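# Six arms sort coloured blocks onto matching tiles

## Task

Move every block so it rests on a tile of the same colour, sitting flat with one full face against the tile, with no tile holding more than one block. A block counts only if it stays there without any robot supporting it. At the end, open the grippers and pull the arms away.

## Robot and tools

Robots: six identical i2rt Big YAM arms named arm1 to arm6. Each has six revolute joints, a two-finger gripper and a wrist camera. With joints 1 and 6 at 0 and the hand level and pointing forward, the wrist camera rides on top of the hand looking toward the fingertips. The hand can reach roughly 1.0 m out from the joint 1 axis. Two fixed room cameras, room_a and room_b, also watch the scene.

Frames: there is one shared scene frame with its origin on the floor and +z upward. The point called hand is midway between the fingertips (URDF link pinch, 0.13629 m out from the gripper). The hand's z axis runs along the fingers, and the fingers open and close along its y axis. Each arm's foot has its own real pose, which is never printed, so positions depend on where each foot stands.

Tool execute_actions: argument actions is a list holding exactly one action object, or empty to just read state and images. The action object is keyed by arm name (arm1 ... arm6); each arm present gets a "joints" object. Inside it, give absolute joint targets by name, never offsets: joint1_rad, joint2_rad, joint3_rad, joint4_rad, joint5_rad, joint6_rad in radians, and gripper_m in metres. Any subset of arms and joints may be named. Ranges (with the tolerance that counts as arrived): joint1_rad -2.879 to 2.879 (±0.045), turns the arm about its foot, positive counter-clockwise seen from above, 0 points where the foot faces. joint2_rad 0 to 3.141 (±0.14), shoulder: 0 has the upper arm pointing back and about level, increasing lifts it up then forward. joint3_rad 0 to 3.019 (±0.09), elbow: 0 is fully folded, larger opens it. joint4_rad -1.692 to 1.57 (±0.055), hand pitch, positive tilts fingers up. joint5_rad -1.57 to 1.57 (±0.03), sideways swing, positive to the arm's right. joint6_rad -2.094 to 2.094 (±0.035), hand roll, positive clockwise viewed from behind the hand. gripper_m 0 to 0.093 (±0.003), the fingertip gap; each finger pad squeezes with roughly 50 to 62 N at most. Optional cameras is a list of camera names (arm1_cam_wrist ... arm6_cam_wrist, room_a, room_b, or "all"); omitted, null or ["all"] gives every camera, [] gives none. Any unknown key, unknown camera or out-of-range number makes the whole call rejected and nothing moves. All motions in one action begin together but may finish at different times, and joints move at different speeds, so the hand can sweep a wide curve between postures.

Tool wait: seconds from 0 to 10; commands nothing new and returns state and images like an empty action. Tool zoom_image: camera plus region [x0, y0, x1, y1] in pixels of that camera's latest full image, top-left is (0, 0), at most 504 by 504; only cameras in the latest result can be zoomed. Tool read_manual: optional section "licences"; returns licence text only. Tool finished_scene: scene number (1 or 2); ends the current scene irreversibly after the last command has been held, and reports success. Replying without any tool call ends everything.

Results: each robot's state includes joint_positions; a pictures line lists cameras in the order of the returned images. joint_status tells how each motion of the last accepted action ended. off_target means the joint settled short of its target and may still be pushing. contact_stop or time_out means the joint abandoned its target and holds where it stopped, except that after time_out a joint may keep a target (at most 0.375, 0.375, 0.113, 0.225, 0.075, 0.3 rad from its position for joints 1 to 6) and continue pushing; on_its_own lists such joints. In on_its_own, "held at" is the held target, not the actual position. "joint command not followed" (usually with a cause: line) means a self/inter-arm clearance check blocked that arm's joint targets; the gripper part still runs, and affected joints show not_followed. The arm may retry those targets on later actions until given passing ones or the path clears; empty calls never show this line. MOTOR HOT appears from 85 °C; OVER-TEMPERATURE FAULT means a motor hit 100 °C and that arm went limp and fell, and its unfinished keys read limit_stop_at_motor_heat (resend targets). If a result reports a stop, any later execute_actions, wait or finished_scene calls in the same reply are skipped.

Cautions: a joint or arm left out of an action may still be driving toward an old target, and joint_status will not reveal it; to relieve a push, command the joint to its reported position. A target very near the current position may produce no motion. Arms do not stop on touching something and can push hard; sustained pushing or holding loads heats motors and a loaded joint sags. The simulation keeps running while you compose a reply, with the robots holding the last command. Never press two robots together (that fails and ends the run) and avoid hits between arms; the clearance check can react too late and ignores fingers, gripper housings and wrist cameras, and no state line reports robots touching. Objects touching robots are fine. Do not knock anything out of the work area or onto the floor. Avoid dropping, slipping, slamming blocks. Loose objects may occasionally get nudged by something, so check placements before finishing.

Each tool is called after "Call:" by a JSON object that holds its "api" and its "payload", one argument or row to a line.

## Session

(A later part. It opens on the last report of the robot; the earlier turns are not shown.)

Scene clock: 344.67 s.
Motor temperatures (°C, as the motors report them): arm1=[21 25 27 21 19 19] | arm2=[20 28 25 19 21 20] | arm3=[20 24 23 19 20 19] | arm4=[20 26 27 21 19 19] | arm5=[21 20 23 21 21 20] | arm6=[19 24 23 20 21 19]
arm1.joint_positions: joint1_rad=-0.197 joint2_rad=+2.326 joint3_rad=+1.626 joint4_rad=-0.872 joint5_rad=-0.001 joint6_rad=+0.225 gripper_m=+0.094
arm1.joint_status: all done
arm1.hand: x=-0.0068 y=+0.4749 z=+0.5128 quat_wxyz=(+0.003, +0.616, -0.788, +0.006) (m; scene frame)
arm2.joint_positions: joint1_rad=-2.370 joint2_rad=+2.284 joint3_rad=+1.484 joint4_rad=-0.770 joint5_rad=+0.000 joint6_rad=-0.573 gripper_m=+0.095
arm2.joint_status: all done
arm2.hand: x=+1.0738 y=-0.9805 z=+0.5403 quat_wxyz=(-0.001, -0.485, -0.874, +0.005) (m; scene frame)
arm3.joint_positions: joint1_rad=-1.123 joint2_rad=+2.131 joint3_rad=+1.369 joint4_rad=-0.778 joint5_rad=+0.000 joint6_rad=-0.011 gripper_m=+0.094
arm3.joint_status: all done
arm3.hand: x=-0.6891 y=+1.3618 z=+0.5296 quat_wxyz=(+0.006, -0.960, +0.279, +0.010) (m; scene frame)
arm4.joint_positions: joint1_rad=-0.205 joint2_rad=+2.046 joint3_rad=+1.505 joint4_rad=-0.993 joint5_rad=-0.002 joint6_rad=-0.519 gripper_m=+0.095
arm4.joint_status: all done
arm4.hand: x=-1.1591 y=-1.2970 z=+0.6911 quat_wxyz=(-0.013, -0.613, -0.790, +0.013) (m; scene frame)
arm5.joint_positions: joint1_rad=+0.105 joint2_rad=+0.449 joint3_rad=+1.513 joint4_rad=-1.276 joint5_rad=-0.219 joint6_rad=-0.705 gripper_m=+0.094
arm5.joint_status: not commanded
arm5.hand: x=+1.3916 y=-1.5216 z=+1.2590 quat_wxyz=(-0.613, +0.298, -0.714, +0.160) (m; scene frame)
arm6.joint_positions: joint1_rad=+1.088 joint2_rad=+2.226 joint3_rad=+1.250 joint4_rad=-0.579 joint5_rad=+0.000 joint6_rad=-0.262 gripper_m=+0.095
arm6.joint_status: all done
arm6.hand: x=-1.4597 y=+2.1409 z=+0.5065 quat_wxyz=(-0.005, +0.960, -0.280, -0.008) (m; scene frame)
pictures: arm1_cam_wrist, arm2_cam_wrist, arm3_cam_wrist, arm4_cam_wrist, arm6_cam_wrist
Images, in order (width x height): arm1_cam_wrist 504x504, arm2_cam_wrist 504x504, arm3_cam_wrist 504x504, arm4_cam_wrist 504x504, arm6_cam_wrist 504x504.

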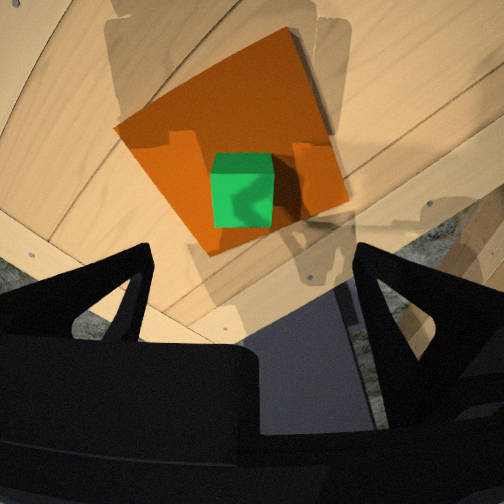

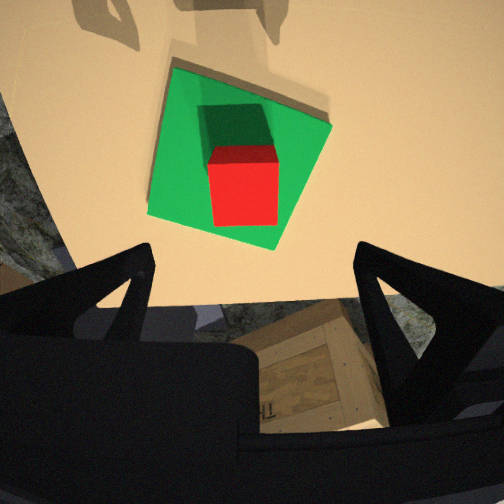

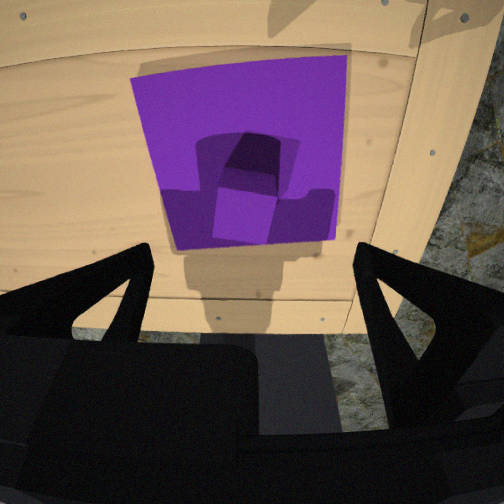

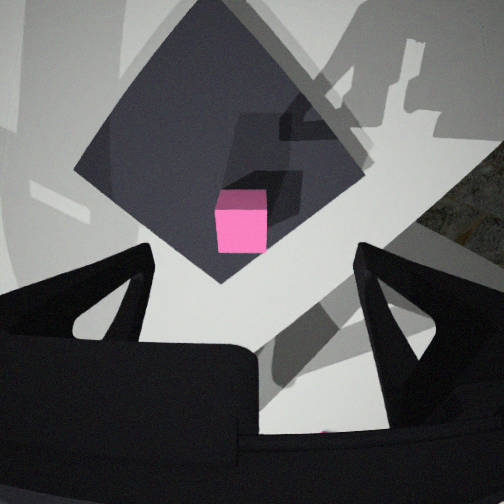

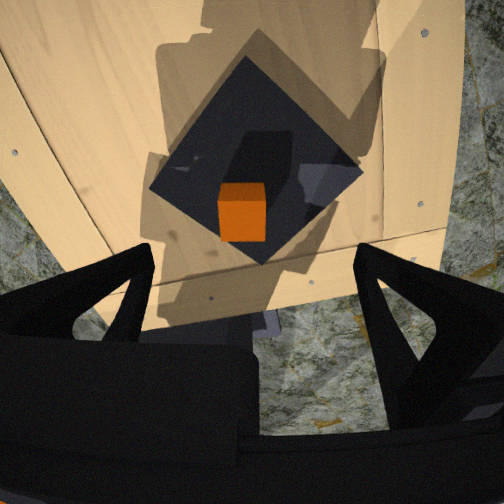

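Call:
{"api": "execute_actions", "payload": {
  "actions": [
    {"arm1": {"joints": {"joint1_rad": -0.176, "joint2_rad": 2.424, "joint3_rad": 1.646, "joint4_rad": -0.747, "joint5_rad": 0, "joint6_rad": 0.23}}, "arm2": {"joints": {"joint1_rad": -2.365, "joint2_rad": 2.423, "joint3_rad": 1.5, "joint4_rad": -0.614, "joint5_rad": 0, "joint6_rad": -0.6}}, "arm3": {"joints": {"joint1_rad": -0.809, "joint2_rad": 1.073, "joint3_rad": 0.953, "joint4_rad": -1.451, "joint5_rad": 0, "joint6_rad": 0}}, "arm4": {"joints": {"joint1_rad": -0.214, "joint2_rad": 2.115, "joint3_rad": 1.428, "joint4_rad": -0.879, "joint5_rad": 0, "joint6_rad": -0.53}}, "arm6": {"joints": {"joint1_rad": 1.096, "joint2_rad": 2.363, "joint3_rad": 1.225, "joint4_rad": -0.409, "joint5_rad": 0, "joint6_rad": -0.27}}}
  ],
  "cameras": ["arm1_cam_wrist", "arm2_cam_wrist", "arm4_cam_wrist", "arm6_cam_wrist"]
}}

Scene clock: 466.33 s.
Motor temperatures (°C, as the motors report them): arm1=[21 28 28 21 19 19] | arm2=[20 29 27 19 21 20] | arm3=[20 25 22 19 20 19] | arm4=[20 27 26 21 19 19] | arm5=[21 20 24 21 21 20] | arm6=[19 25 23 20 21 19]
arm1.joint_positions: joint1_rad=-0.182 joint2_rad=+2.427 joint3_rad=+1.626 joint4_rad=-0.757 joint5_rad=-0.001 joint6_rad=+0.224 gripper_m=+0.094
arm1.joint_status: all done
arm1.hand: x=-0.0159 y=+0.4728 z=+0.4520 quat_wxyz=(-0.001, +0.622, -0.783, +0.000) (m; scene frame)
arm2.joint_positions: joint1_rad=-2.370 joint2_rad=+2.433 joint3_rad=+1.484 joint4_rad=-0.627 joint5_rad=+0.000 joint6_rad=-0.591 gripper_m=+0.095
arm2.joint_status: all done
arm2.hand: x=+1.0737 y=-0.9690 z=+0.4567 quat_wxyz=(+0.001, -0.477, -0.879, +0.003) (m; scene frame)
arm3.joint_positions: joint1_rad=-0.805 joint2_rad=+1.074 joint3_rad=+0.947 joint4_rad=-1.445 joint5_rad=-0.001 joint6_rad=-0.010 gripper_m=+0.094
arm3.joint_status: all done
arm3.hand: x=-0.4894 y=+1.1256 z=+0.8274 quat_wxyz=(+0.000, -0.992, +0.123, -0.005) (m; scene frame)
arm4.joint_positions: joint1_rad=-0.205 joint2_rad=+2.107 joint3_rad=+1.436 joint4_rad=-0.894 joint5_rad=-0.002 joint6_rad=-0.519 gripper_m=+0.095
arm4.joint_status: all done
arm4.hand: x=-1.1538 y=-1.2801 z=+0.6359 quat_wxyz=(-0.007, -0.613, -0.790, -0.001) (m; scene frame)
arm5.joint_positions: joint1_rad=+0.105 joint2_rad=+0.449 joint3_rad=+1.513 joint4_rad=-1.276 joint5_rad=-0.219 joint6_rad=-0.705 gripper_m=+0.094
arm5.joint_status: not commanded
arm5.hand: x=+1.3916 y=-1.5216 z=+1.2590 quat_wxyz=(-0.613, +0.298, -0.714, +0.160) (m; scene frame)
arm6.joint_positions: joint1_rad=+1.088 joint2_rad=+2.366 joint3_rad=+1.214 joint4_rad=-0.425 joint5_rad=+0.000 joint6_rad=-0.263 gripper_m=+0.095
arm6.joint_status: all done
arm6.hand: x=-1.4389 y=+2.1183 z=+0.4314 quat_wxyz=(+0.001, +0.960, -0.280, +0.002) (m; scene frame)
pictures: arm1_cam_wrist, arm2_cam_wrist, arm4_cam_wrist, arm6_cam_wrist
Images, in order (width x height): arm1_cam_wrist 504x504, arm2_cam_wrist 504x504, arm4_cam_wrist 504x504, arm6_cam_wrist 504x504.

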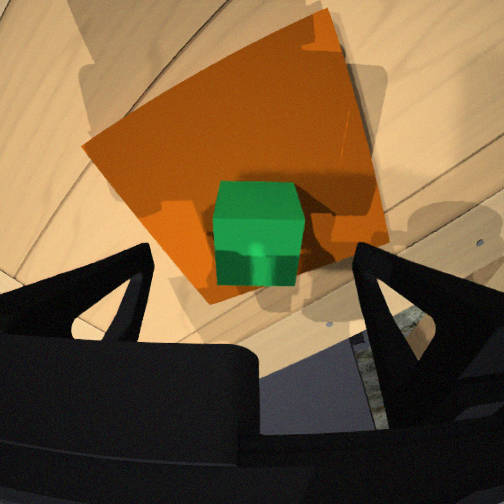

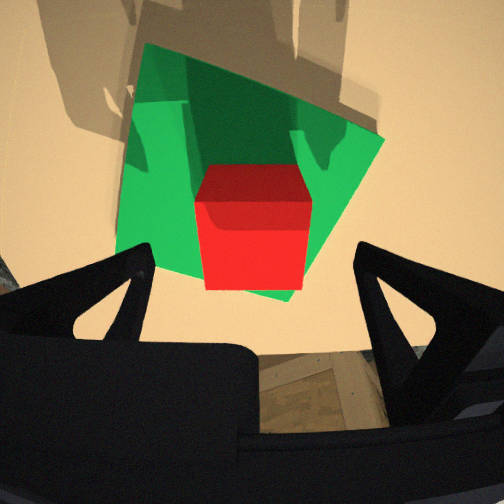

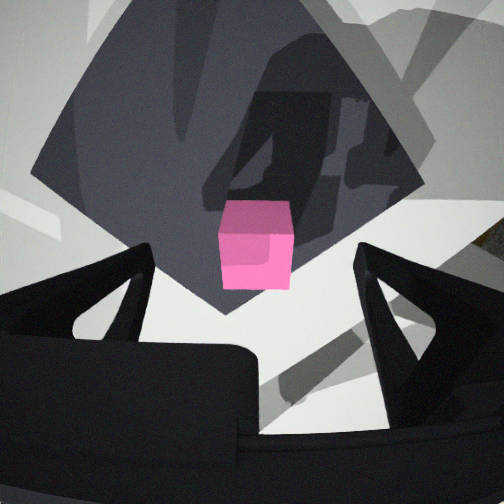

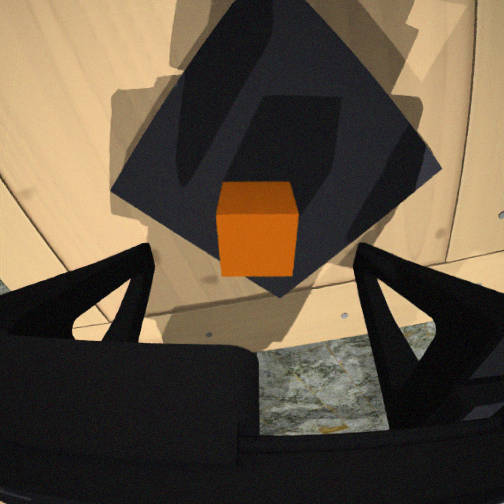

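Call:
{"api": "zoom_image", "payload": {
  "camera": "arm1_cam_wrist",
  "region": [190, 165, 330, 305]
}}

Call:
{"api": "zoom_image", "payload": {
  "camera": "arm2_cam_wrist",
  "region": [180, 155, 330, 305]
}}

Call:
{"api": "zoom_image", "payload": {
  "camera": "arm4_cam_wrist",
  "region": [190, 175, 330, 315]
}}

Call:
{"api": "zoom_image", "payload": {
  "camera": "arm6_cam_wrist",
  "region": [190, 165, 330, 305]
}}

Region (190, 165, 330, 305) of arm1_cam_wrist's 504x504 image, scaled by 3.600, with more detail than that image has.

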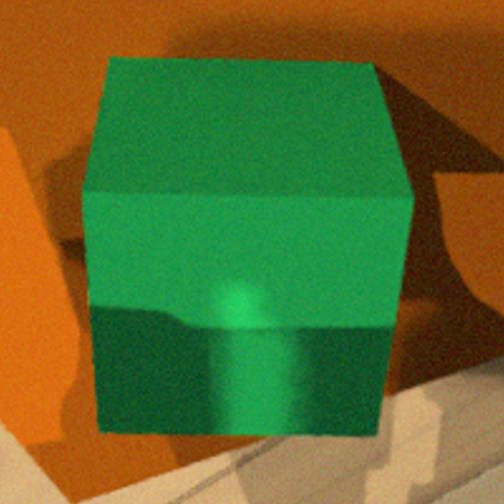

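Region (180, 155, 330, 305) of arm2_cam_wrist's 504x504 image, scaled by 3.360, with more detail than that image has.

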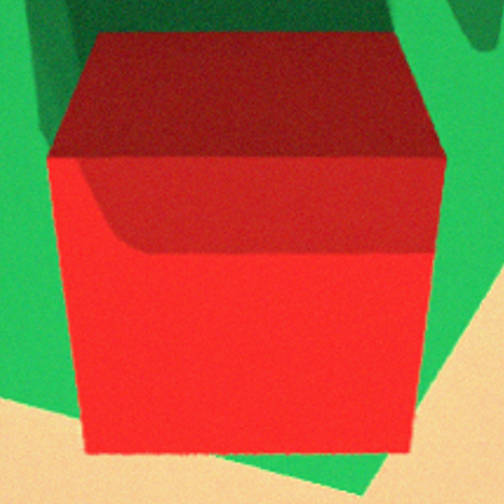

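Region (190, 175, 330, 315) of arm4_cam_wrist's 504x504 image, scaled by 3.600, with more detail than that image has.

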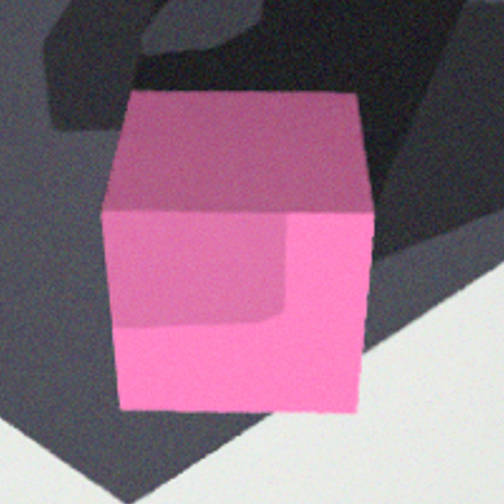

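Region (190, 165, 330, 305) of arm6_cam_wrist's 504x504 image, scaled by 3.600, with more detail than that image has.

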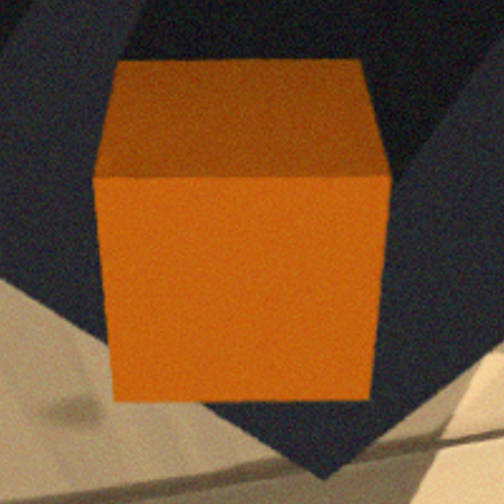

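Call:
{"api": "execute_actions", "payload": {
  "actions": [
    {"arm1": {"joints": {"joint2_rad": 2.452, "joint4_rad": -0.69}}, "arm2": {"joints": {"joint2_rad": 2.475, "joint3_rad": 1.542, "joint4_rad": -0.572}}, "arm4": {"joints": {"joint2_rad": 2.146, "joint4_rad": -0.852}}, "arm6": {"joints": {"joint2_rad": 2.39, "joint3_rad": 1.247, "joint4_rad": -0.373}}}
  ],
  "cameras": ["arm1_cam_wrist", "arm2_cam_wrist", "arm4_cam_wrist", "arm6_cam_wrist"]
}}

Scene clock: 529.43 s.
Motor temperatures (°C, as the motors report them): arm1=[21 29 28 21 19 19] | arm2=[20 30 26 19 21 20] | arm3=[20 23 24 19 20 19] | arm4=[20 27 26 21 19 19] | arm5=[21 20 24 21 21 20] | arm6=[19 25 22 20 21 19]
arm1.joint_positions: joint1_rad=-0.182 joint2_rad=+2.428 joint3_rad=+1.626 joint4_rad=-0.701 joint5_rad=-0.001 joint6_rad=+0.224 gripper_m=+0.094
arm1.joint_status: all done
arm1.hand: x=-0.0159 y=+0.4862 z=+0.4519 quat_wxyz=(-0.018, +0.622, -0.783, -0.021) (m; scene frame)
arm2.joint_positions: joint1_rad=-2.370 joint2_rad=+2.453 joint3_rad=+1.505 joint4_rad=-0.586 joint5_rad=+0.000 joint6_rad=-0.591 gripper_m=+0.095
arm2.joint_status: all done
arm2.hand: x=+1.0734 y=-0.9836 z=+0.4509 quat_wxyz=(-0.009, -0.477, -0.878, +0.022) (m; scene frame)
arm3.joint_positions: joint1_rad=-0.805 joint2_rad=+1.074 joint3_rad=+0.947 joint4_rad=-1.445 joint5_rad=-0.001 joint6_rad=-0.010 gripper_m=+0.094
arm3.joint_status: not commanded
arm3.hand: x=-0.4894 y=+1.1256 z=+0.8274 quat_wxyz=(+0.000, -0.992, +0.123, -0.005) (m; scene frame)
arm4.joint_positions: joint1_rad=-0.205 joint2_rad=+2.119 joint3_rad=+1.436 joint4_rad=-0.868 joint5_rad=-0.002 joint6_rad=-0.519 gripper_m=+0.095
arm4.joint_status: all done
arm4.hand: x=-1.1548 y=-1.2841 z=+0.6294 quat_wxyz=(-0.010, -0.613, -0.790, +0.006) (m; scene frame)
arm5.joint_positions: joint1_rad=+0.105 joint2_rad=+0.449 joint3_rad=+1.513 joint4_rad=-1.276 joint5_rad=-0.219 joint6_rad=-0.705 gripper_m=+0.094
arm5.joint_status: not commanded
arm5.hand: x=+1.3916 y=-1.5216 z=+1.2590 quat_wxyz=(-0.613, +0.298, -0.714, +0.160) (m; scene frame)
arm6.joint_positions: joint1_rad=+1.088 joint2_rad=+2.367 joint3_rad=+1.228 joint4_rad=-0.390 joint5_rad=+0.000 joint6_rad=-0.263 gripper_m=+0.095
arm6.joint_status: all done
arm6.hand: x=-1.4501 y=+2.1305 z=+0.4333 quat_wxyz=(-0.012, +0.960, -0.280, -0.019) (m; scene frame)
pictures: arm1_cam_wrist, arm2_cam_wrist, arm4_cam_wrist, arm6_cam_wrist
Images, in order (width x height): arm1_cam_wrist 504x504, arm2_cam_wrist 504x504, arm4_cam_wrist 504x504, arm6_cam_wrist 504x504.

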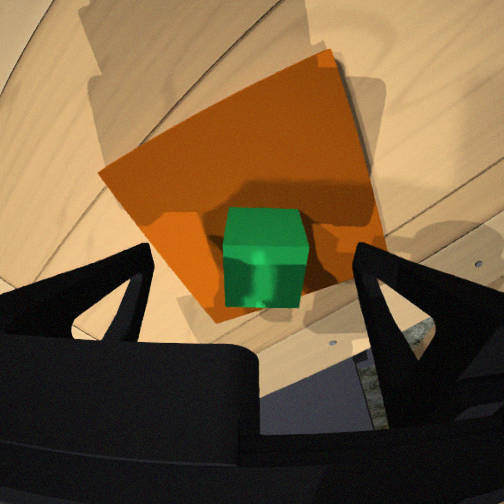

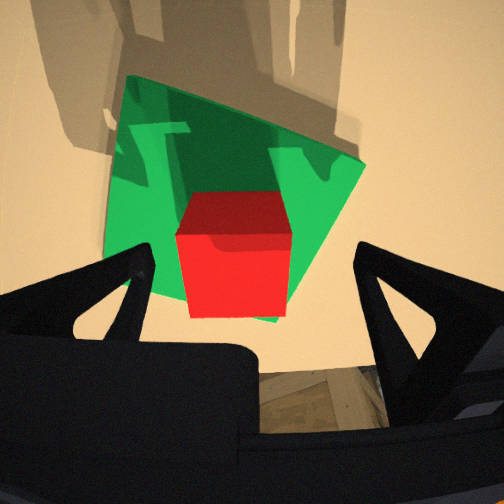

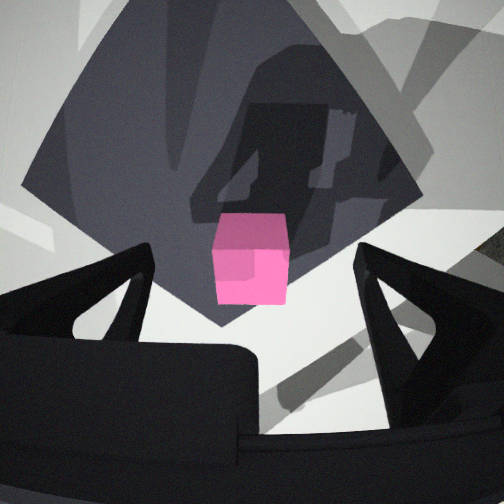

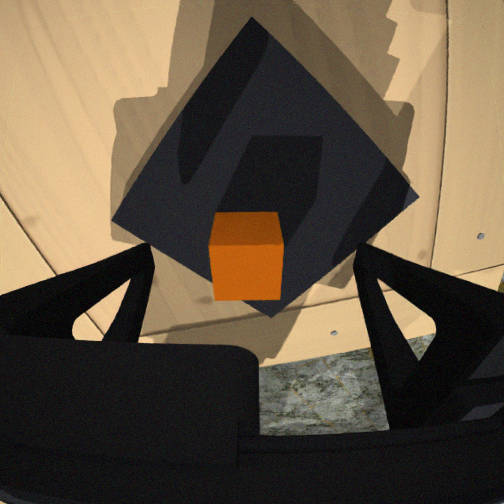

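Call:
{"api": "execute_actions", "payload": {
  "actions": []
}}

Scene clock: 548.57 s.
Motor temperatures (°C, as the motors report them): arm1=[21 29 28 21 19 19] | arm2=[20 30 26 19 21 20] | arm3=[20 22 24 19 20 19] | arm4=[20 27 26 21 19 19] | arm5=[21 20 24 21 21 20] | arm6=[19 25 22 20 21 19]
arm1.joint_positions: joint1_rad=-0.182 joint2_rad=+2.428 joint3_rad=+1.626 joint4_rad=-0.701 joint5_rad=-0.001 joint6_rad=+0.224 gripper_m=+0.094
arm1.joint_status: all done
arm1.hand: x=-0.0159 y=+0.4862 z=+0.4519 quat_wxyz=(-0.018, +0.622, -0.783, -0.021) (m; scene frame)
arm2.joint_positions: joint1_rad=-2.370 joint2_rad=+2.453 joint3_rad=+1.505 joint4_rad=-0.586 joint5_rad=+0.000 joint6_rad=-0.591 gripper_m=+0.095
arm2.joint_status: all done
arm2.hand: x=+1.0734 y=-0.9836 z=+0.4509 quat_wxyz=(-0.009, -0.477, -0.878, +0.022) (m; scene frame)
arm3.joint_positions: joint1_rad=-0.805 joint2_rad=+1.074 joint3_rad=+0.947 joint4_rad=-1.445 joint5_rad=-0.001 joint6_rad=-0.010 gripper_m=+0.094
arm3.joint_status: not commanded
arm3.hand: x=-0.4894 y=+1.1256 z=+0.8274 quat_wxyz=(+0.000, -0.992, +0.123, -0.005) (m; scene frame)
arm4.joint_positions: joint1_rad=-0.205 joint2_rad=+2.119 joint3_rad=+1.436 joint4_rad=-0.868 joint5_rad=-0.002 joint6_rad=-0.519 gripper_m=+0.095
arm4.joint_status: all done
arm4.hand: x=-1.1548 y=-1.2841 z=+0.6294 quat_wxyz=(-0.010, -0.613, -0.790, +0.006) (m; scene frame)
arm5.joint_positions: joint1_rad=+0.105 joint2_rad=+0.449 joint3_rad=+1.513 joint4_rad=-1.276 joint5_rad=-0.219 joint6_rad=-0.705 gripper_m=+0.094
arm5.joint_status: not commanded
arm5.hand: x=+1.3916 y=-1.5216 z=+1.2590 quat_wxyz=(-0.613, +0.298, -0.714, +0.160) (m; scene frame)
arm6.joint_positions: joint1_rad=+1.088 joint2_rad=+2.367 joint3_rad=+1.228 joint4_rad=-0.390 joint5_rad=+0.000 joint6_rad=-0.263 gripper_m=+0.095
arm6.joint_status: all done
arm6.hand: x=-1.4501 y=+2.1305 z=+0.4333 quat_wxyz=(-0.012, +0.960, -0.280, -0.019) (m; scene frame)
pictures: arm1_cam_wrist, arm2_cam_wrist, arm3_cam_wrist, arm4_cam_wrist, arm5_cam_wrist, arm6_cam_wrist, room_a, room_b
Images, in order (width x height): arm1_cam_wrist 504x504, arm2_cam_wrist 504x504, arm3_cam_wrist 504x504, arm4_cam_wrist 504x504, arm5_cam_wrist 504x504, arm6_cam_wrist 504x504, room_a 504x504, room_b 504x504.

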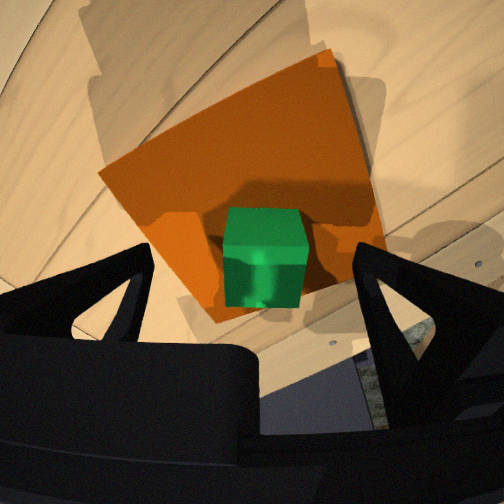

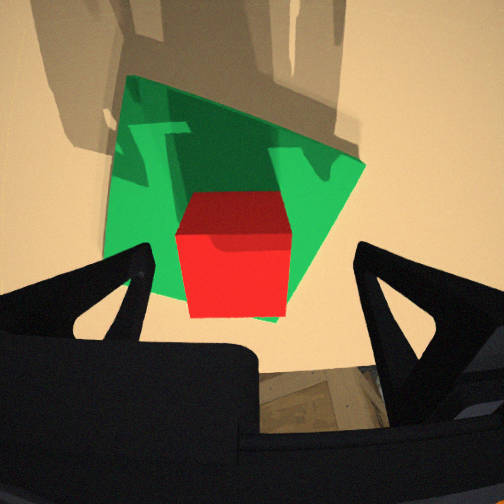

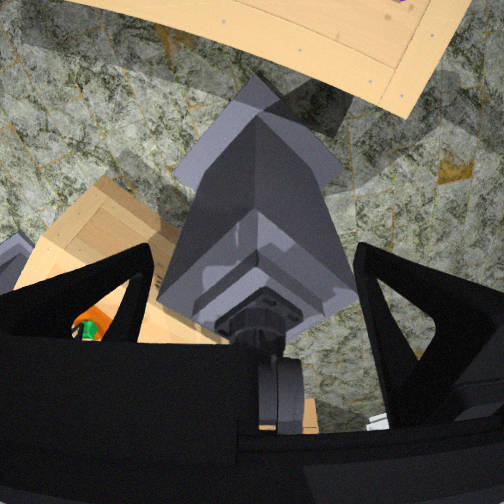

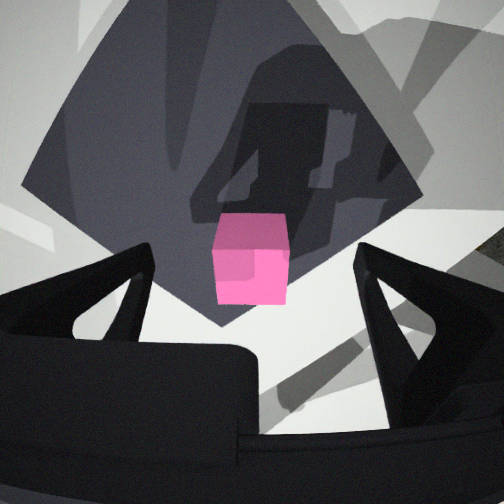

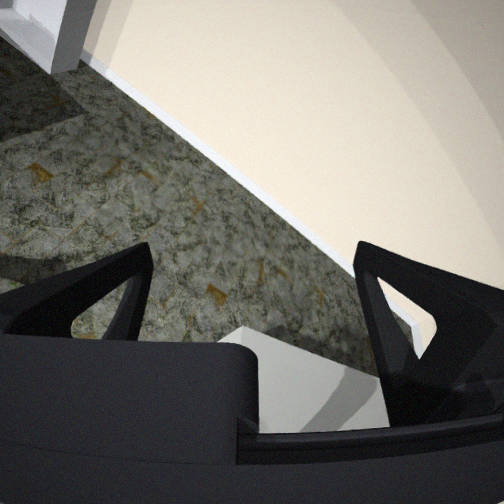

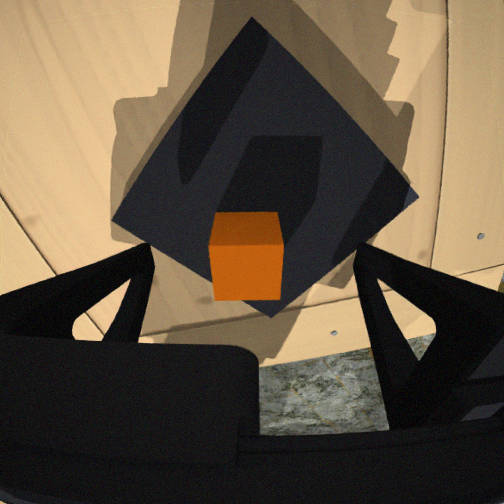

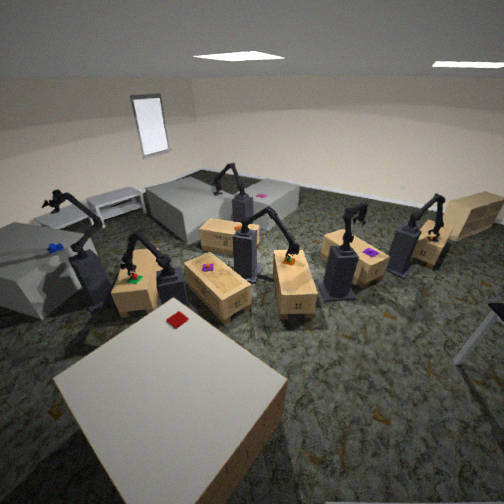

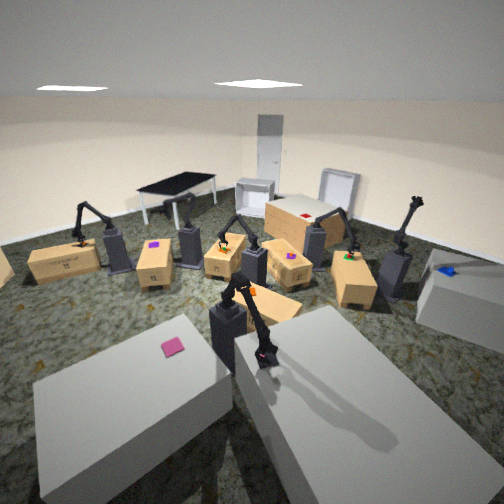

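Call:
{"api": "execute_actions", "payload": {
  "actions": [
    {"arm1":{"joints":{"joint2_rad":2.478}},"arm2":{"joints":{"joint2_rad":2.502}},"arm4":{"joints":{"joint2_rad":2.160}},"arm6":{"joints":{"joint2_rad":2.413}}}
  ],
  "cameras": ["arm1_cam_wrist","arm2_cam_wrist","arm4_cam_wrist","arm6_cam_wrist"]
}}

Scene clock: 554.50 s.
Motor temperatures (°C, as the motors report them): arm1=[21 29 28 21 19 19] | arm2=[20 30 27 19 21 20] | arm3=[20 22 24 19 20 19] | arm4=[20 27 26 21 19 19] | arm5=[21 20 24 21 21 20] | arm6=[19 25 22 20 21 19]
arm1.joint_positions: joint1_rad=-0.182 joint2_rad=+2.466 joint3_rad=+1.626 joint4_rad=-0.700 joint5_rad=-0.001 joint6_rad=+0.224 gripper_m=+0.094
arm1.joint_status: all done
arm1.hand: x=-0.0159 y=+0.4738 z=+0.4293 quat_wxyz=(-0.007, +0.622, -0.783, -0.007) (m; scene frame)
arm2.joint_positions: joint1_rad=-2.370 joint2_rad=+2.487 joint3_rad=+1.507 joint4_rad=-0.586 joint5_rad=+0.000 joint6_rad=-0.591 gripper_m=+0.095
arm2.joint_status: all done
arm2.hand: x=+1.0735 y=-0.9719 z=+0.4320 quat_wxyz=(-0.002, -0.477, -0.879, +0.007) (m; scene frame)
arm3.joint_positions: joint1_rad=-0.805 joint2_rad=+1.074 joint3_rad=+0.947 joint4_rad=-1.445 joint5_rad=-0.001 joint6_rad=-0.010 gripper_m=+0.094
arm3.joint_status: not commanded
arm3.hand: x=-0.4894 y=+1.1256 z=+0.8274 quat_wxyz=(+0.000, -0.992, +0.123, -0.005) (m; scene frame)
arm4.joint_positions: joint1_rad=-0.205 joint2_rad=+2.134 joint3_rad=+1.436 joint4_rad=-0.868 joint5_rad=-0.002 joint6_rad=-0.519 gripper_m=+0.095
arm4.joint_status: all done
arm4.hand: x=-1.1539 y=-1.2811 z=+0.6210 quat_wxyz=(-0.007, -0.613, -0.790, -0.001) (m; scene frame)
arm5.joint_positions: joint1_rad=+0.105 joint2_rad=+0.449 joint3_rad=+1.513 joint4_rad=-1.276 joint5_rad=-0.219 joint6_rad=-0.705 gripper_m=+0.094
arm5.joint_status: not commanded
arm5.hand: x=+1.3916 y=-1.5216 z=+1.2590 quat_wxyz=(-0.613, +0.298, -0.714, +0.160) (m; scene frame)
arm6.joint_positions: joint1_rad=+1.088 joint2_rad=+2.396 joint3_rad=+1.229 joint4_rad=-0.390 joint5_rad=+0.000 joint6_rad=-0.263 gripper_m=+0.095
arm6.joint_status: all done
arm6.hand: x=-1.4433 y=+2.1230 z=+0.4198 quat_wxyz=(-0.005, +0.960, -0.280, -0.007) (m; scene frame)
pictures: arm1_cam_wrist, arm2_cam_wrist, arm4_cam_wrist, arm6_cam_wrist
Images, in order (width x height): arm1_cam_wrist 504x504, arm2_cam_wrist 504x504, arm4_cam_wrist 504x504, arm6_cam_wrist 504x504.

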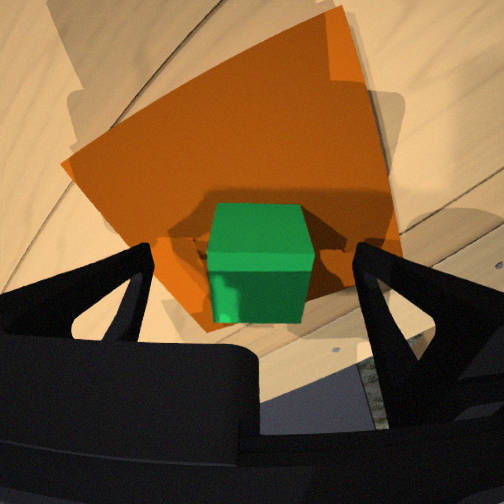

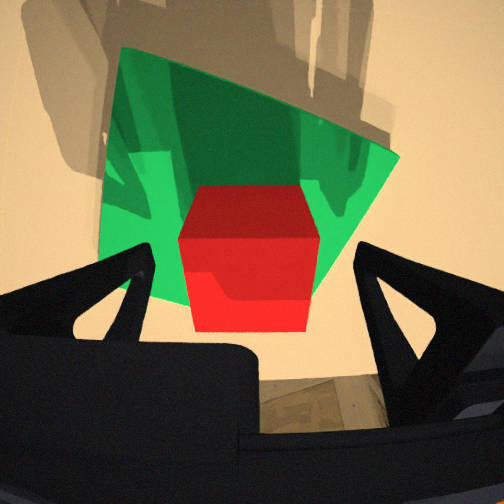

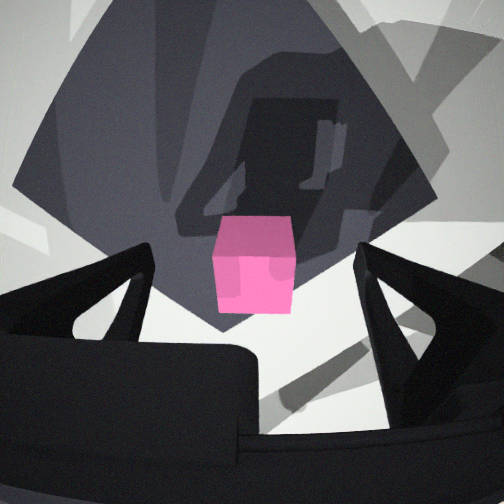

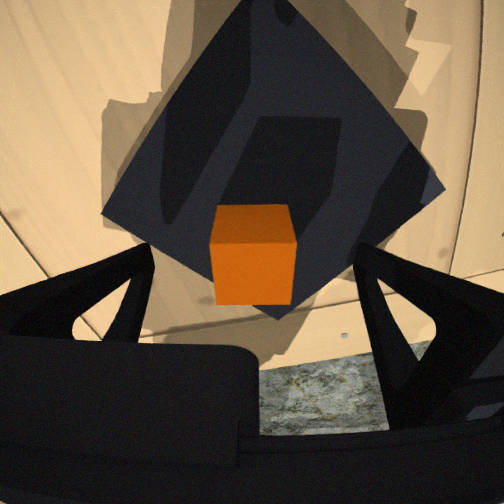

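Call:
{"api": "execute_actions", "payload": {
  "actions": [
    {"arm1":{"joints":{"gripper_m":0.02,"joint2_rad":2.466}},"arm2":{"joints":{"gripper_m":0.03}},"arm4":{"joints":{"gripper_m":0.015}},"arm6":{"joints":{"gripper_m":0.015}}}
  ],
  "cameras": ["arm1_cam_wrist","arm2_cam_wrist","arm4_cam_wrist","arm6_cam_wrist"]
}}

Scene clock: 559.57 s.
Motor temperatures (°C, as the motors report them): arm1=[21 29 28 21 19 19] | arm2=[20 30 27 19 21 20] | arm3=[20 22 24 19 20 19] | arm4=[20 27 26 21 19 19] | arm5=[21 20 24 21 21 20] | arm6=[19 25 22 20 21 19]
arm1.joint_positions: joint1_rad=-0.182 joint2_rad=+2.466 joint3_rad=+1.626 joint4_rad=-0.700 joint5_rad=-0.001 joint6_rad=+0.224 gripper_m=+0.037
arm1.joint_status: gripper_m off_target (ended at +0.037, target +0.020); the others done
arm1.hand: x=-0.0158 y=+0.4738 z=+0.4293 quat_wxyz=(-0.007, +0.622, -0.783, -0.007) (m; scene frame)
arm2.joint_positions: joint1_rad=-2.370 joint2_rad=+2.487 joint3_rad=+1.507 joint4_rad=-0.586 joint5_rad=+0.000 joint6_rad=-0.592 gripper_m=+0.048
arm2.joint_status: gripper_m off_target (ended at +0.048, target +0.030)
arm2.hand: x=+1.0736 y=-0.9720 z=+0.4320 quat_wxyz=(-0.002, -0.477, -0.879, +0.007) (m; scene frame)
arm3.joint_positions: joint1_rad=-0.805 joint2_rad=+1.074 joint3_rad=+0.947 joint4_rad=-1.445 joint5_rad=-0.001 joint6_rad=-0.010 gripper_m=+0.094
arm3.joint_status: not commanded
arm3.hand: x=-0.4894 y=+1.1256 z=+0.8274 quat_wxyz=(+0.000, -0.992, +0.123, -0.005) (m; scene frame)
arm4.joint_positions: joint1_rad=-0.205 joint2_rad=+2.134 joint3_rad=+1.436 joint4_rad=-0.868 joint5_rad=-0.002 joint6_rad=-0.520 gripper_m=+0.032
arm4.joint_status: gripper_m off_target (ended at +0.032, target +0.015)
arm4.hand: x=-1.1539 y=-1.2811 z=+0.6210 quat_wxyz=(-0.007, -0.612, -0.791, -0.001) (m; scene frame)
arm5.joint_positions: joint1_rad=+0.105 joint2_rad=+0.449 joint3_rad=+1.513 joint4_rad=-1.276 joint5_rad=-0.219 joint6_rad=-0.705 gripper_m=+0.094
arm5.joint_status: not commanded
arm5.hand: x=+1.3916 y=-1.5216 z=+1.2590 quat_wxyz=(-0.613, +0.298, -0.714, +0.160) (m; scene frame)
arm6.joint_positions: joint1_rad=+1.088 joint2_rad=+2.396 joint3_rad=+1.229 joint4_rad=-0.390 joint5_rad=+0.000 joint6_rad=-0.263 gripper_m=+0.031
arm6.joint_status: gripper_m off_target (ended at +0.031, target +0.015)
arm6.hand: x=-1.4433 y=+2.1230 z=+0.4198 quat_wxyz=(-0.005, +0.960, -0.280, -0.007) (m; scene frame)
pictures: arm1_cam_wrist, arm2_cam_wrist, arm4_cam_wrist, arm6_cam_wrist
Images, in order (width x height): arm1_cam_wrist 504x504, arm2_cam_wrist 504x504, arm4_cam_wrist 504x504, arm6_cam_wrist 504x504.

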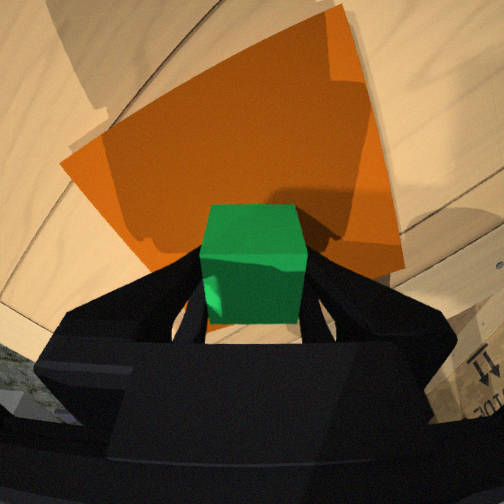

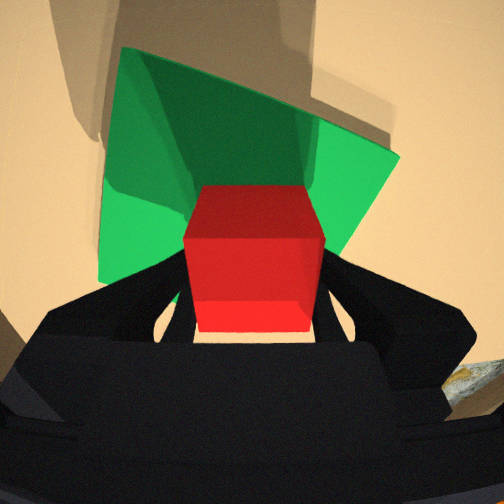

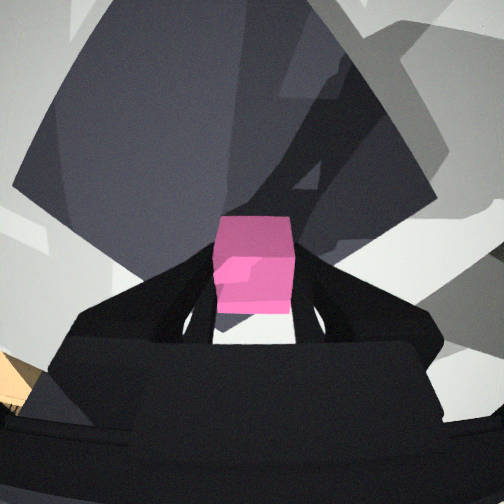

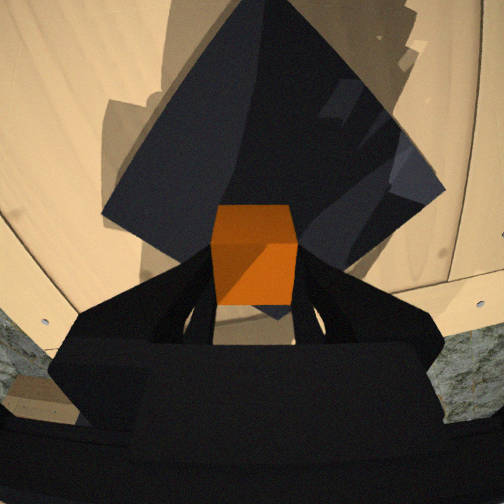

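Call:
{"api": "execute_actions", "payload": {
  "actions": [
    {"arm1":{"joints":{"joint1_rad":-1.97,"joint2_rad":1.970,"joint3_rad":1.56,"joint4_rad":-1.15,"joint6_rad":0.0}},"arm2":{"joints":{"joint1_rad":0.38,"joint2_rad":1.646,"joint3_rad":1.645,"joint4_rad":-1.56,"joint6_rad":0.0}},"arm3":{"joints":{"joint1_rad":-0.35}},"arm4":{"joints":{"joint1_rad":-1.5,"joint2_rad":1.657,"joint3_rad":1.525,"joint4_rad":-1.43,"joint6_rad":0.0}},"arm6":{"joints":{"joint1_rad":-2.262,"joint2_rad":2.019,"joint3_rad":1.645,"joint4_rad":-1.185}}}
  ],
  "cameras": ["arm1_cam_wrist","arm2_cam_wrist","arm4_cam_wrist","arm6_cam_wrist","room_a"]
}}

Scene clock: 633.40 s.
Motor temperatures (°C, as the motors report them): arm1=[21 30 28 21 19 19] | arm2=[20 30 27 19 21 20] | arm3=[20 22 25 19 20 19] | arm4=[20 27 27 21 19 19] | arm5=[21 20 24 21 21 20] | arm6=[19 25 22 20 21 19]
arm1.joint_positions: joint1_rad=-1.976 joint2_rad=+1.979 joint3_rad=+1.562 joint4_rad=-1.141 joint5_rad=+0.000 joint6_rad=+0.008 gripper_m=+0.037
arm1.joint_status: all done
arm1.hand: x=+0.5527 y=-0.2779 z=+0.7057 quat_wxyz=(-0.009, -0.117, -0.993, +0.006) (m; scene frame)
arm2.joint_positions: joint1_rad=+0.384 joint2_rad=+1.648 joint3_rad=+1.644 joint4_rad=-1.547 joint5_rad=-0.002 joint6_rad=-0.009 gripper_m=+0.048
arm2.joint_status: all done
arm2.hand: x=+1.2837 y=+0.0751 z=+0.9325 quat_wxyz=(-0.003, +0.555, -0.832, -0.003) (m; scene frame)
arm3.joint_positions: joint1_rad=-0.353 joint2_rad=+1.074 joint3_rad=+0.947 joint4_rad=-1.445 joint5_rad=-0.001 joint6_rad=-0.010 gripper_m=+0.094
arm3.joint_status: all done
arm3.hand: x=-0.4935 y=+1.0004 z=+0.8274 quat_wxyz=(-0.001, -0.995, -0.102, -0.006) (m; scene frame)
arm4.joint_positions: joint1_rad=-1.503 joint2_rad=+1.653 joint3_rad=+1.522 joint4_rad=-1.414 joint5_rad=+0.001 joint6_rad=-0.010 gripper_m=+0.032
arm4.joint_status: all done
arm4.hand: x=-1.5112 y=-0.7280 z=+0.8996 quat_wxyz=(+0.000, -1.000, -0.008, +0.007) (m; scene frame)
arm5.joint_positions: joint1_rad=+0.105 joint2_rad=+0.449 joint3_rad=+1.513 joint4_rad=-1.276 joint5_rad=-0.219 joint6_rad=-0.705 gripper_m=+0.094
arm5.joint_status: not commanded
arm5.hand: x=+1.3916 y=-1.5216 z=+1.2590 quat_wxyz=(-0.613, +0.298, -0.714, +0.160) (m; scene frame)
arm6.joint_positions: joint1_rad=-2.268 joint2_rad=+2.034 joint3_rad=+1.639 joint4_rad=-1.169 joint5_rad=+0.002 joint6_rad=-0.265 gripper_m=+0.032
arm6.joint_status: all done
arm6.hand: x=-0.8022 y=+1.2283 z=+0.7222 quat_wxyz=(-0.001, -0.380, -0.925, +0.002) (m; scene frame)
pictures: arm1_cam_wrist, arm2_cam_wrist, arm4_cam_wrist, arm6_cam_wrist, room_a
Images, in order (width x height): arm1_cam_wrist 504x504, arm2_cam_wrist 504x504, arm4_cam_wrist 504x504, arm6_cam_wrist 504x504, room_a 504x504.

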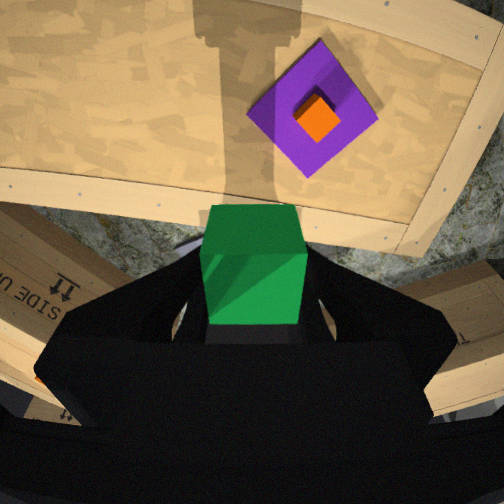

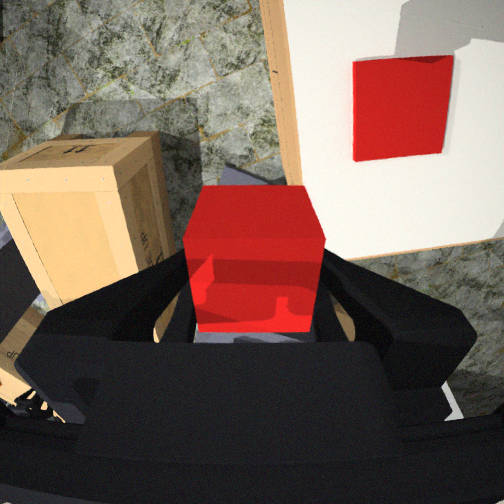

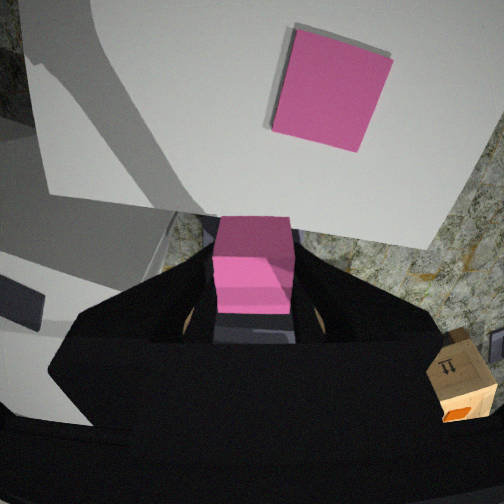

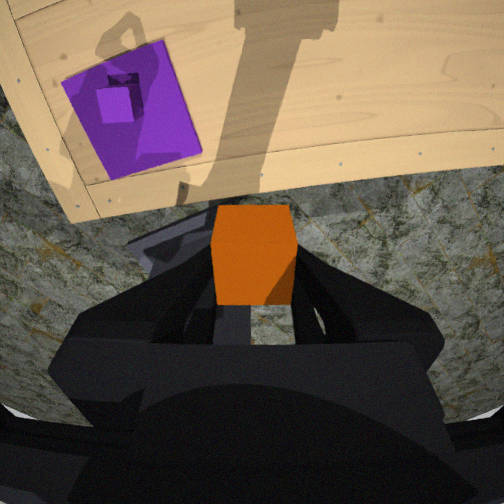

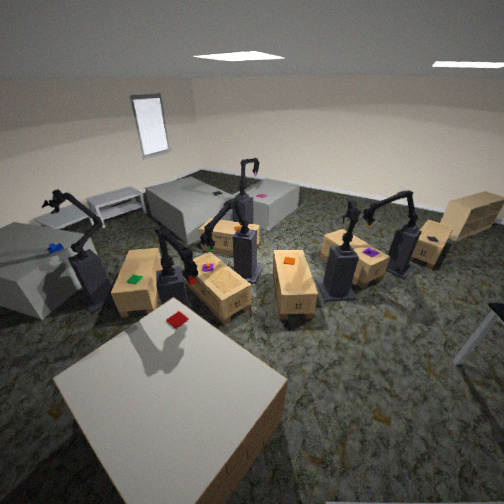

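Call:
{"api": "execute_actions", "payload": {
  "actions": [
    {"arm1":{"joints":{"joint1_rad":-1.765,"joint2_rad":2.465,"joint3_rad":1.705,"joint4_rad":-0.765}},"arm2":{"joints":{"joint1_rad":0.03,"joint2_rad":1.825,"joint3_rad":1.481,"joint4_rad":-1.21,"joint6_rad":-0.51}},"arm4":{"joints":{"joint1_rad":-1.676,"joint2_rad":1.995,"joint3_rad":1.344,"joint4_rad":-0.89}},"arm6":{"joints":{"joint1_rad":-2.312,"joint2_rad":2.535,"joint3_rad":1.76,"joint4_rad":-0.75}}}
  ],
  "cameras": ["arm1_cam_wrist","arm2_cam_wrist","arm4_cam_wrist","arm6_cam_wrist"]
}}

Scene clock: 703.70 s.
Motor temperatures (°C, as the motors report them): arm1=[21 30 29 21 19 19] | arm2=[20 29 28 19 21 20] | arm3=[20 21 25 19 20 19] | arm4=[20 26 29 21 19 19] | arm5=[21 20 25 21 21 20] | arm6=[19 26 24 20 21 19]
arm1.joint_positions: joint1_rad=-1.767 joint2_rad=+2.465 joint3_rad=+1.683 joint4_rad=-0.774 joint5_rad=-0.003 joint6_rad=+0.006 gripper_m=+0.037
arm1.joint_status: all done
arm1.hand: x=+0.6156 y=-0.1595 z=+0.4534 quat_wxyz=(-0.009, -0.012, -1.000, +0.004) (m; scene frame)
arm2.joint_positions: joint1_rad=+0.024 joint2_rad=+1.863 joint3_rad=+1.458 joint4_rad=-1.224 joint5_rad=+0.002 joint6_rad=-0.501 gripper_m=+0.048
arm2.joint_status: all done
arm2.hand: x=+1.4533 y=-0.0069 z=+0.7549 quat_wxyz=(+0.033, +0.608, -0.793, +0.008) (m; scene frame)
arm3.joint_positions: joint1_rad=-0.353 joint2_rad=+1.074 joint3_rad=+0.947 joint4_rad=-1.445 joint5_rad=-0.001 joint6_rad=-0.010 gripper_m=+0.094
arm3.joint_status: not commanded
arm3.hand: x=-0.4935 y=+1.0004 z=+0.8274 quat_wxyz=(-0.001, -0.995, -0.102, -0.006) (m; scene frame)
arm4.joint_positions: joint1_rad=-1.688 joint2_rad=+1.984 joint3_rad=+1.335 joint4_rad=-0.904 joint5_rad=+0.001 joint6_rad=-0.009 gripper_m=+0.032
arm4.joint_status: all done
arm4.hand: x=-1.5385 y=-0.6284 z=+0.6657 quat_wxyz=(+0.001, -0.996, +0.085, +0.002) (m; scene frame)
arm5.joint_positions: joint1_rad=+0.105 joint2_rad=+0.449 joint3_rad=+1.513 joint4_rad=-1.276 joint5_rad=-0.219 joint6_rad=-0.705 gripper_m=+0.094
arm5.joint_status: not commanded
arm5.hand: x=+1.3916 y=-1.5216 z=+1.2590 quat_wxyz=(-0.613, +0.298, -0.714, +0.160) (m; scene frame)
arm6.joint_positions: joint1_rad=-2.314 joint2_rad=+2.549 joint3_rad=+1.733 joint4_rad=-0.765 joint5_rad=+0.001 joint6_rad=-0.265 gripper_m=+0.032
arm6.joint_status: all done
arm6.hand: x=-0.8151 y=+1.1919 z=+0.4372 quat_wxyz=(+0.006, -0.402, -0.916, -0.004) (m; scene frame)
pictures: arm1_cam_wrist, arm2_cam_wrist, arm4_cam_wrist, arm6_cam_wrist
Images, in order (width x height): arm1_cam_wrist 504x504, arm2_cam_wrist 504x504, arm4_cam_wrist 504x504, arm6_cam_wrist 504x504.

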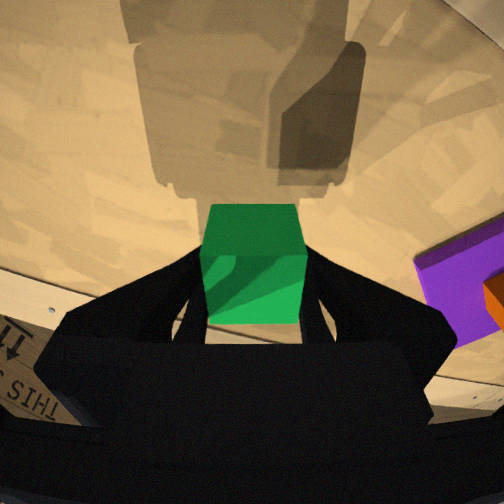

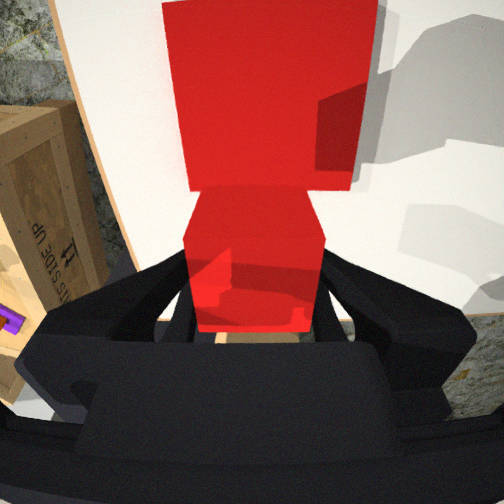

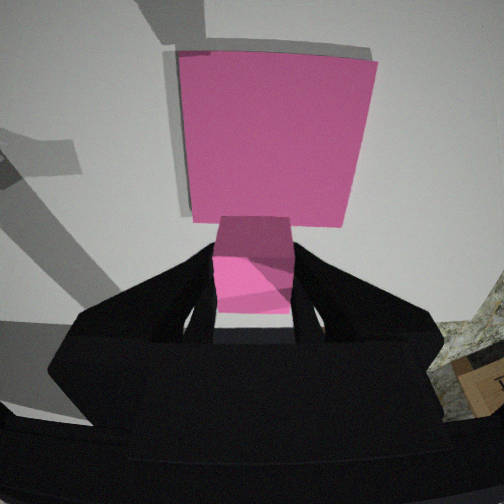

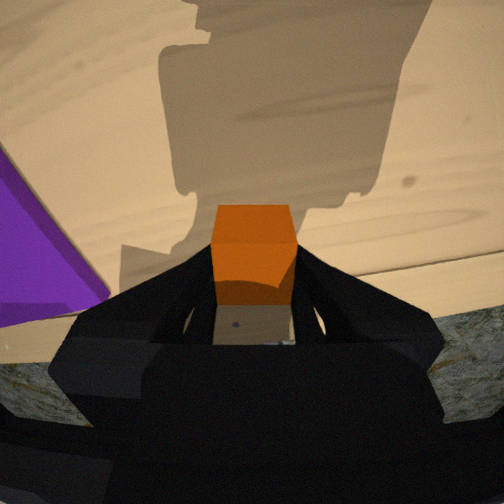

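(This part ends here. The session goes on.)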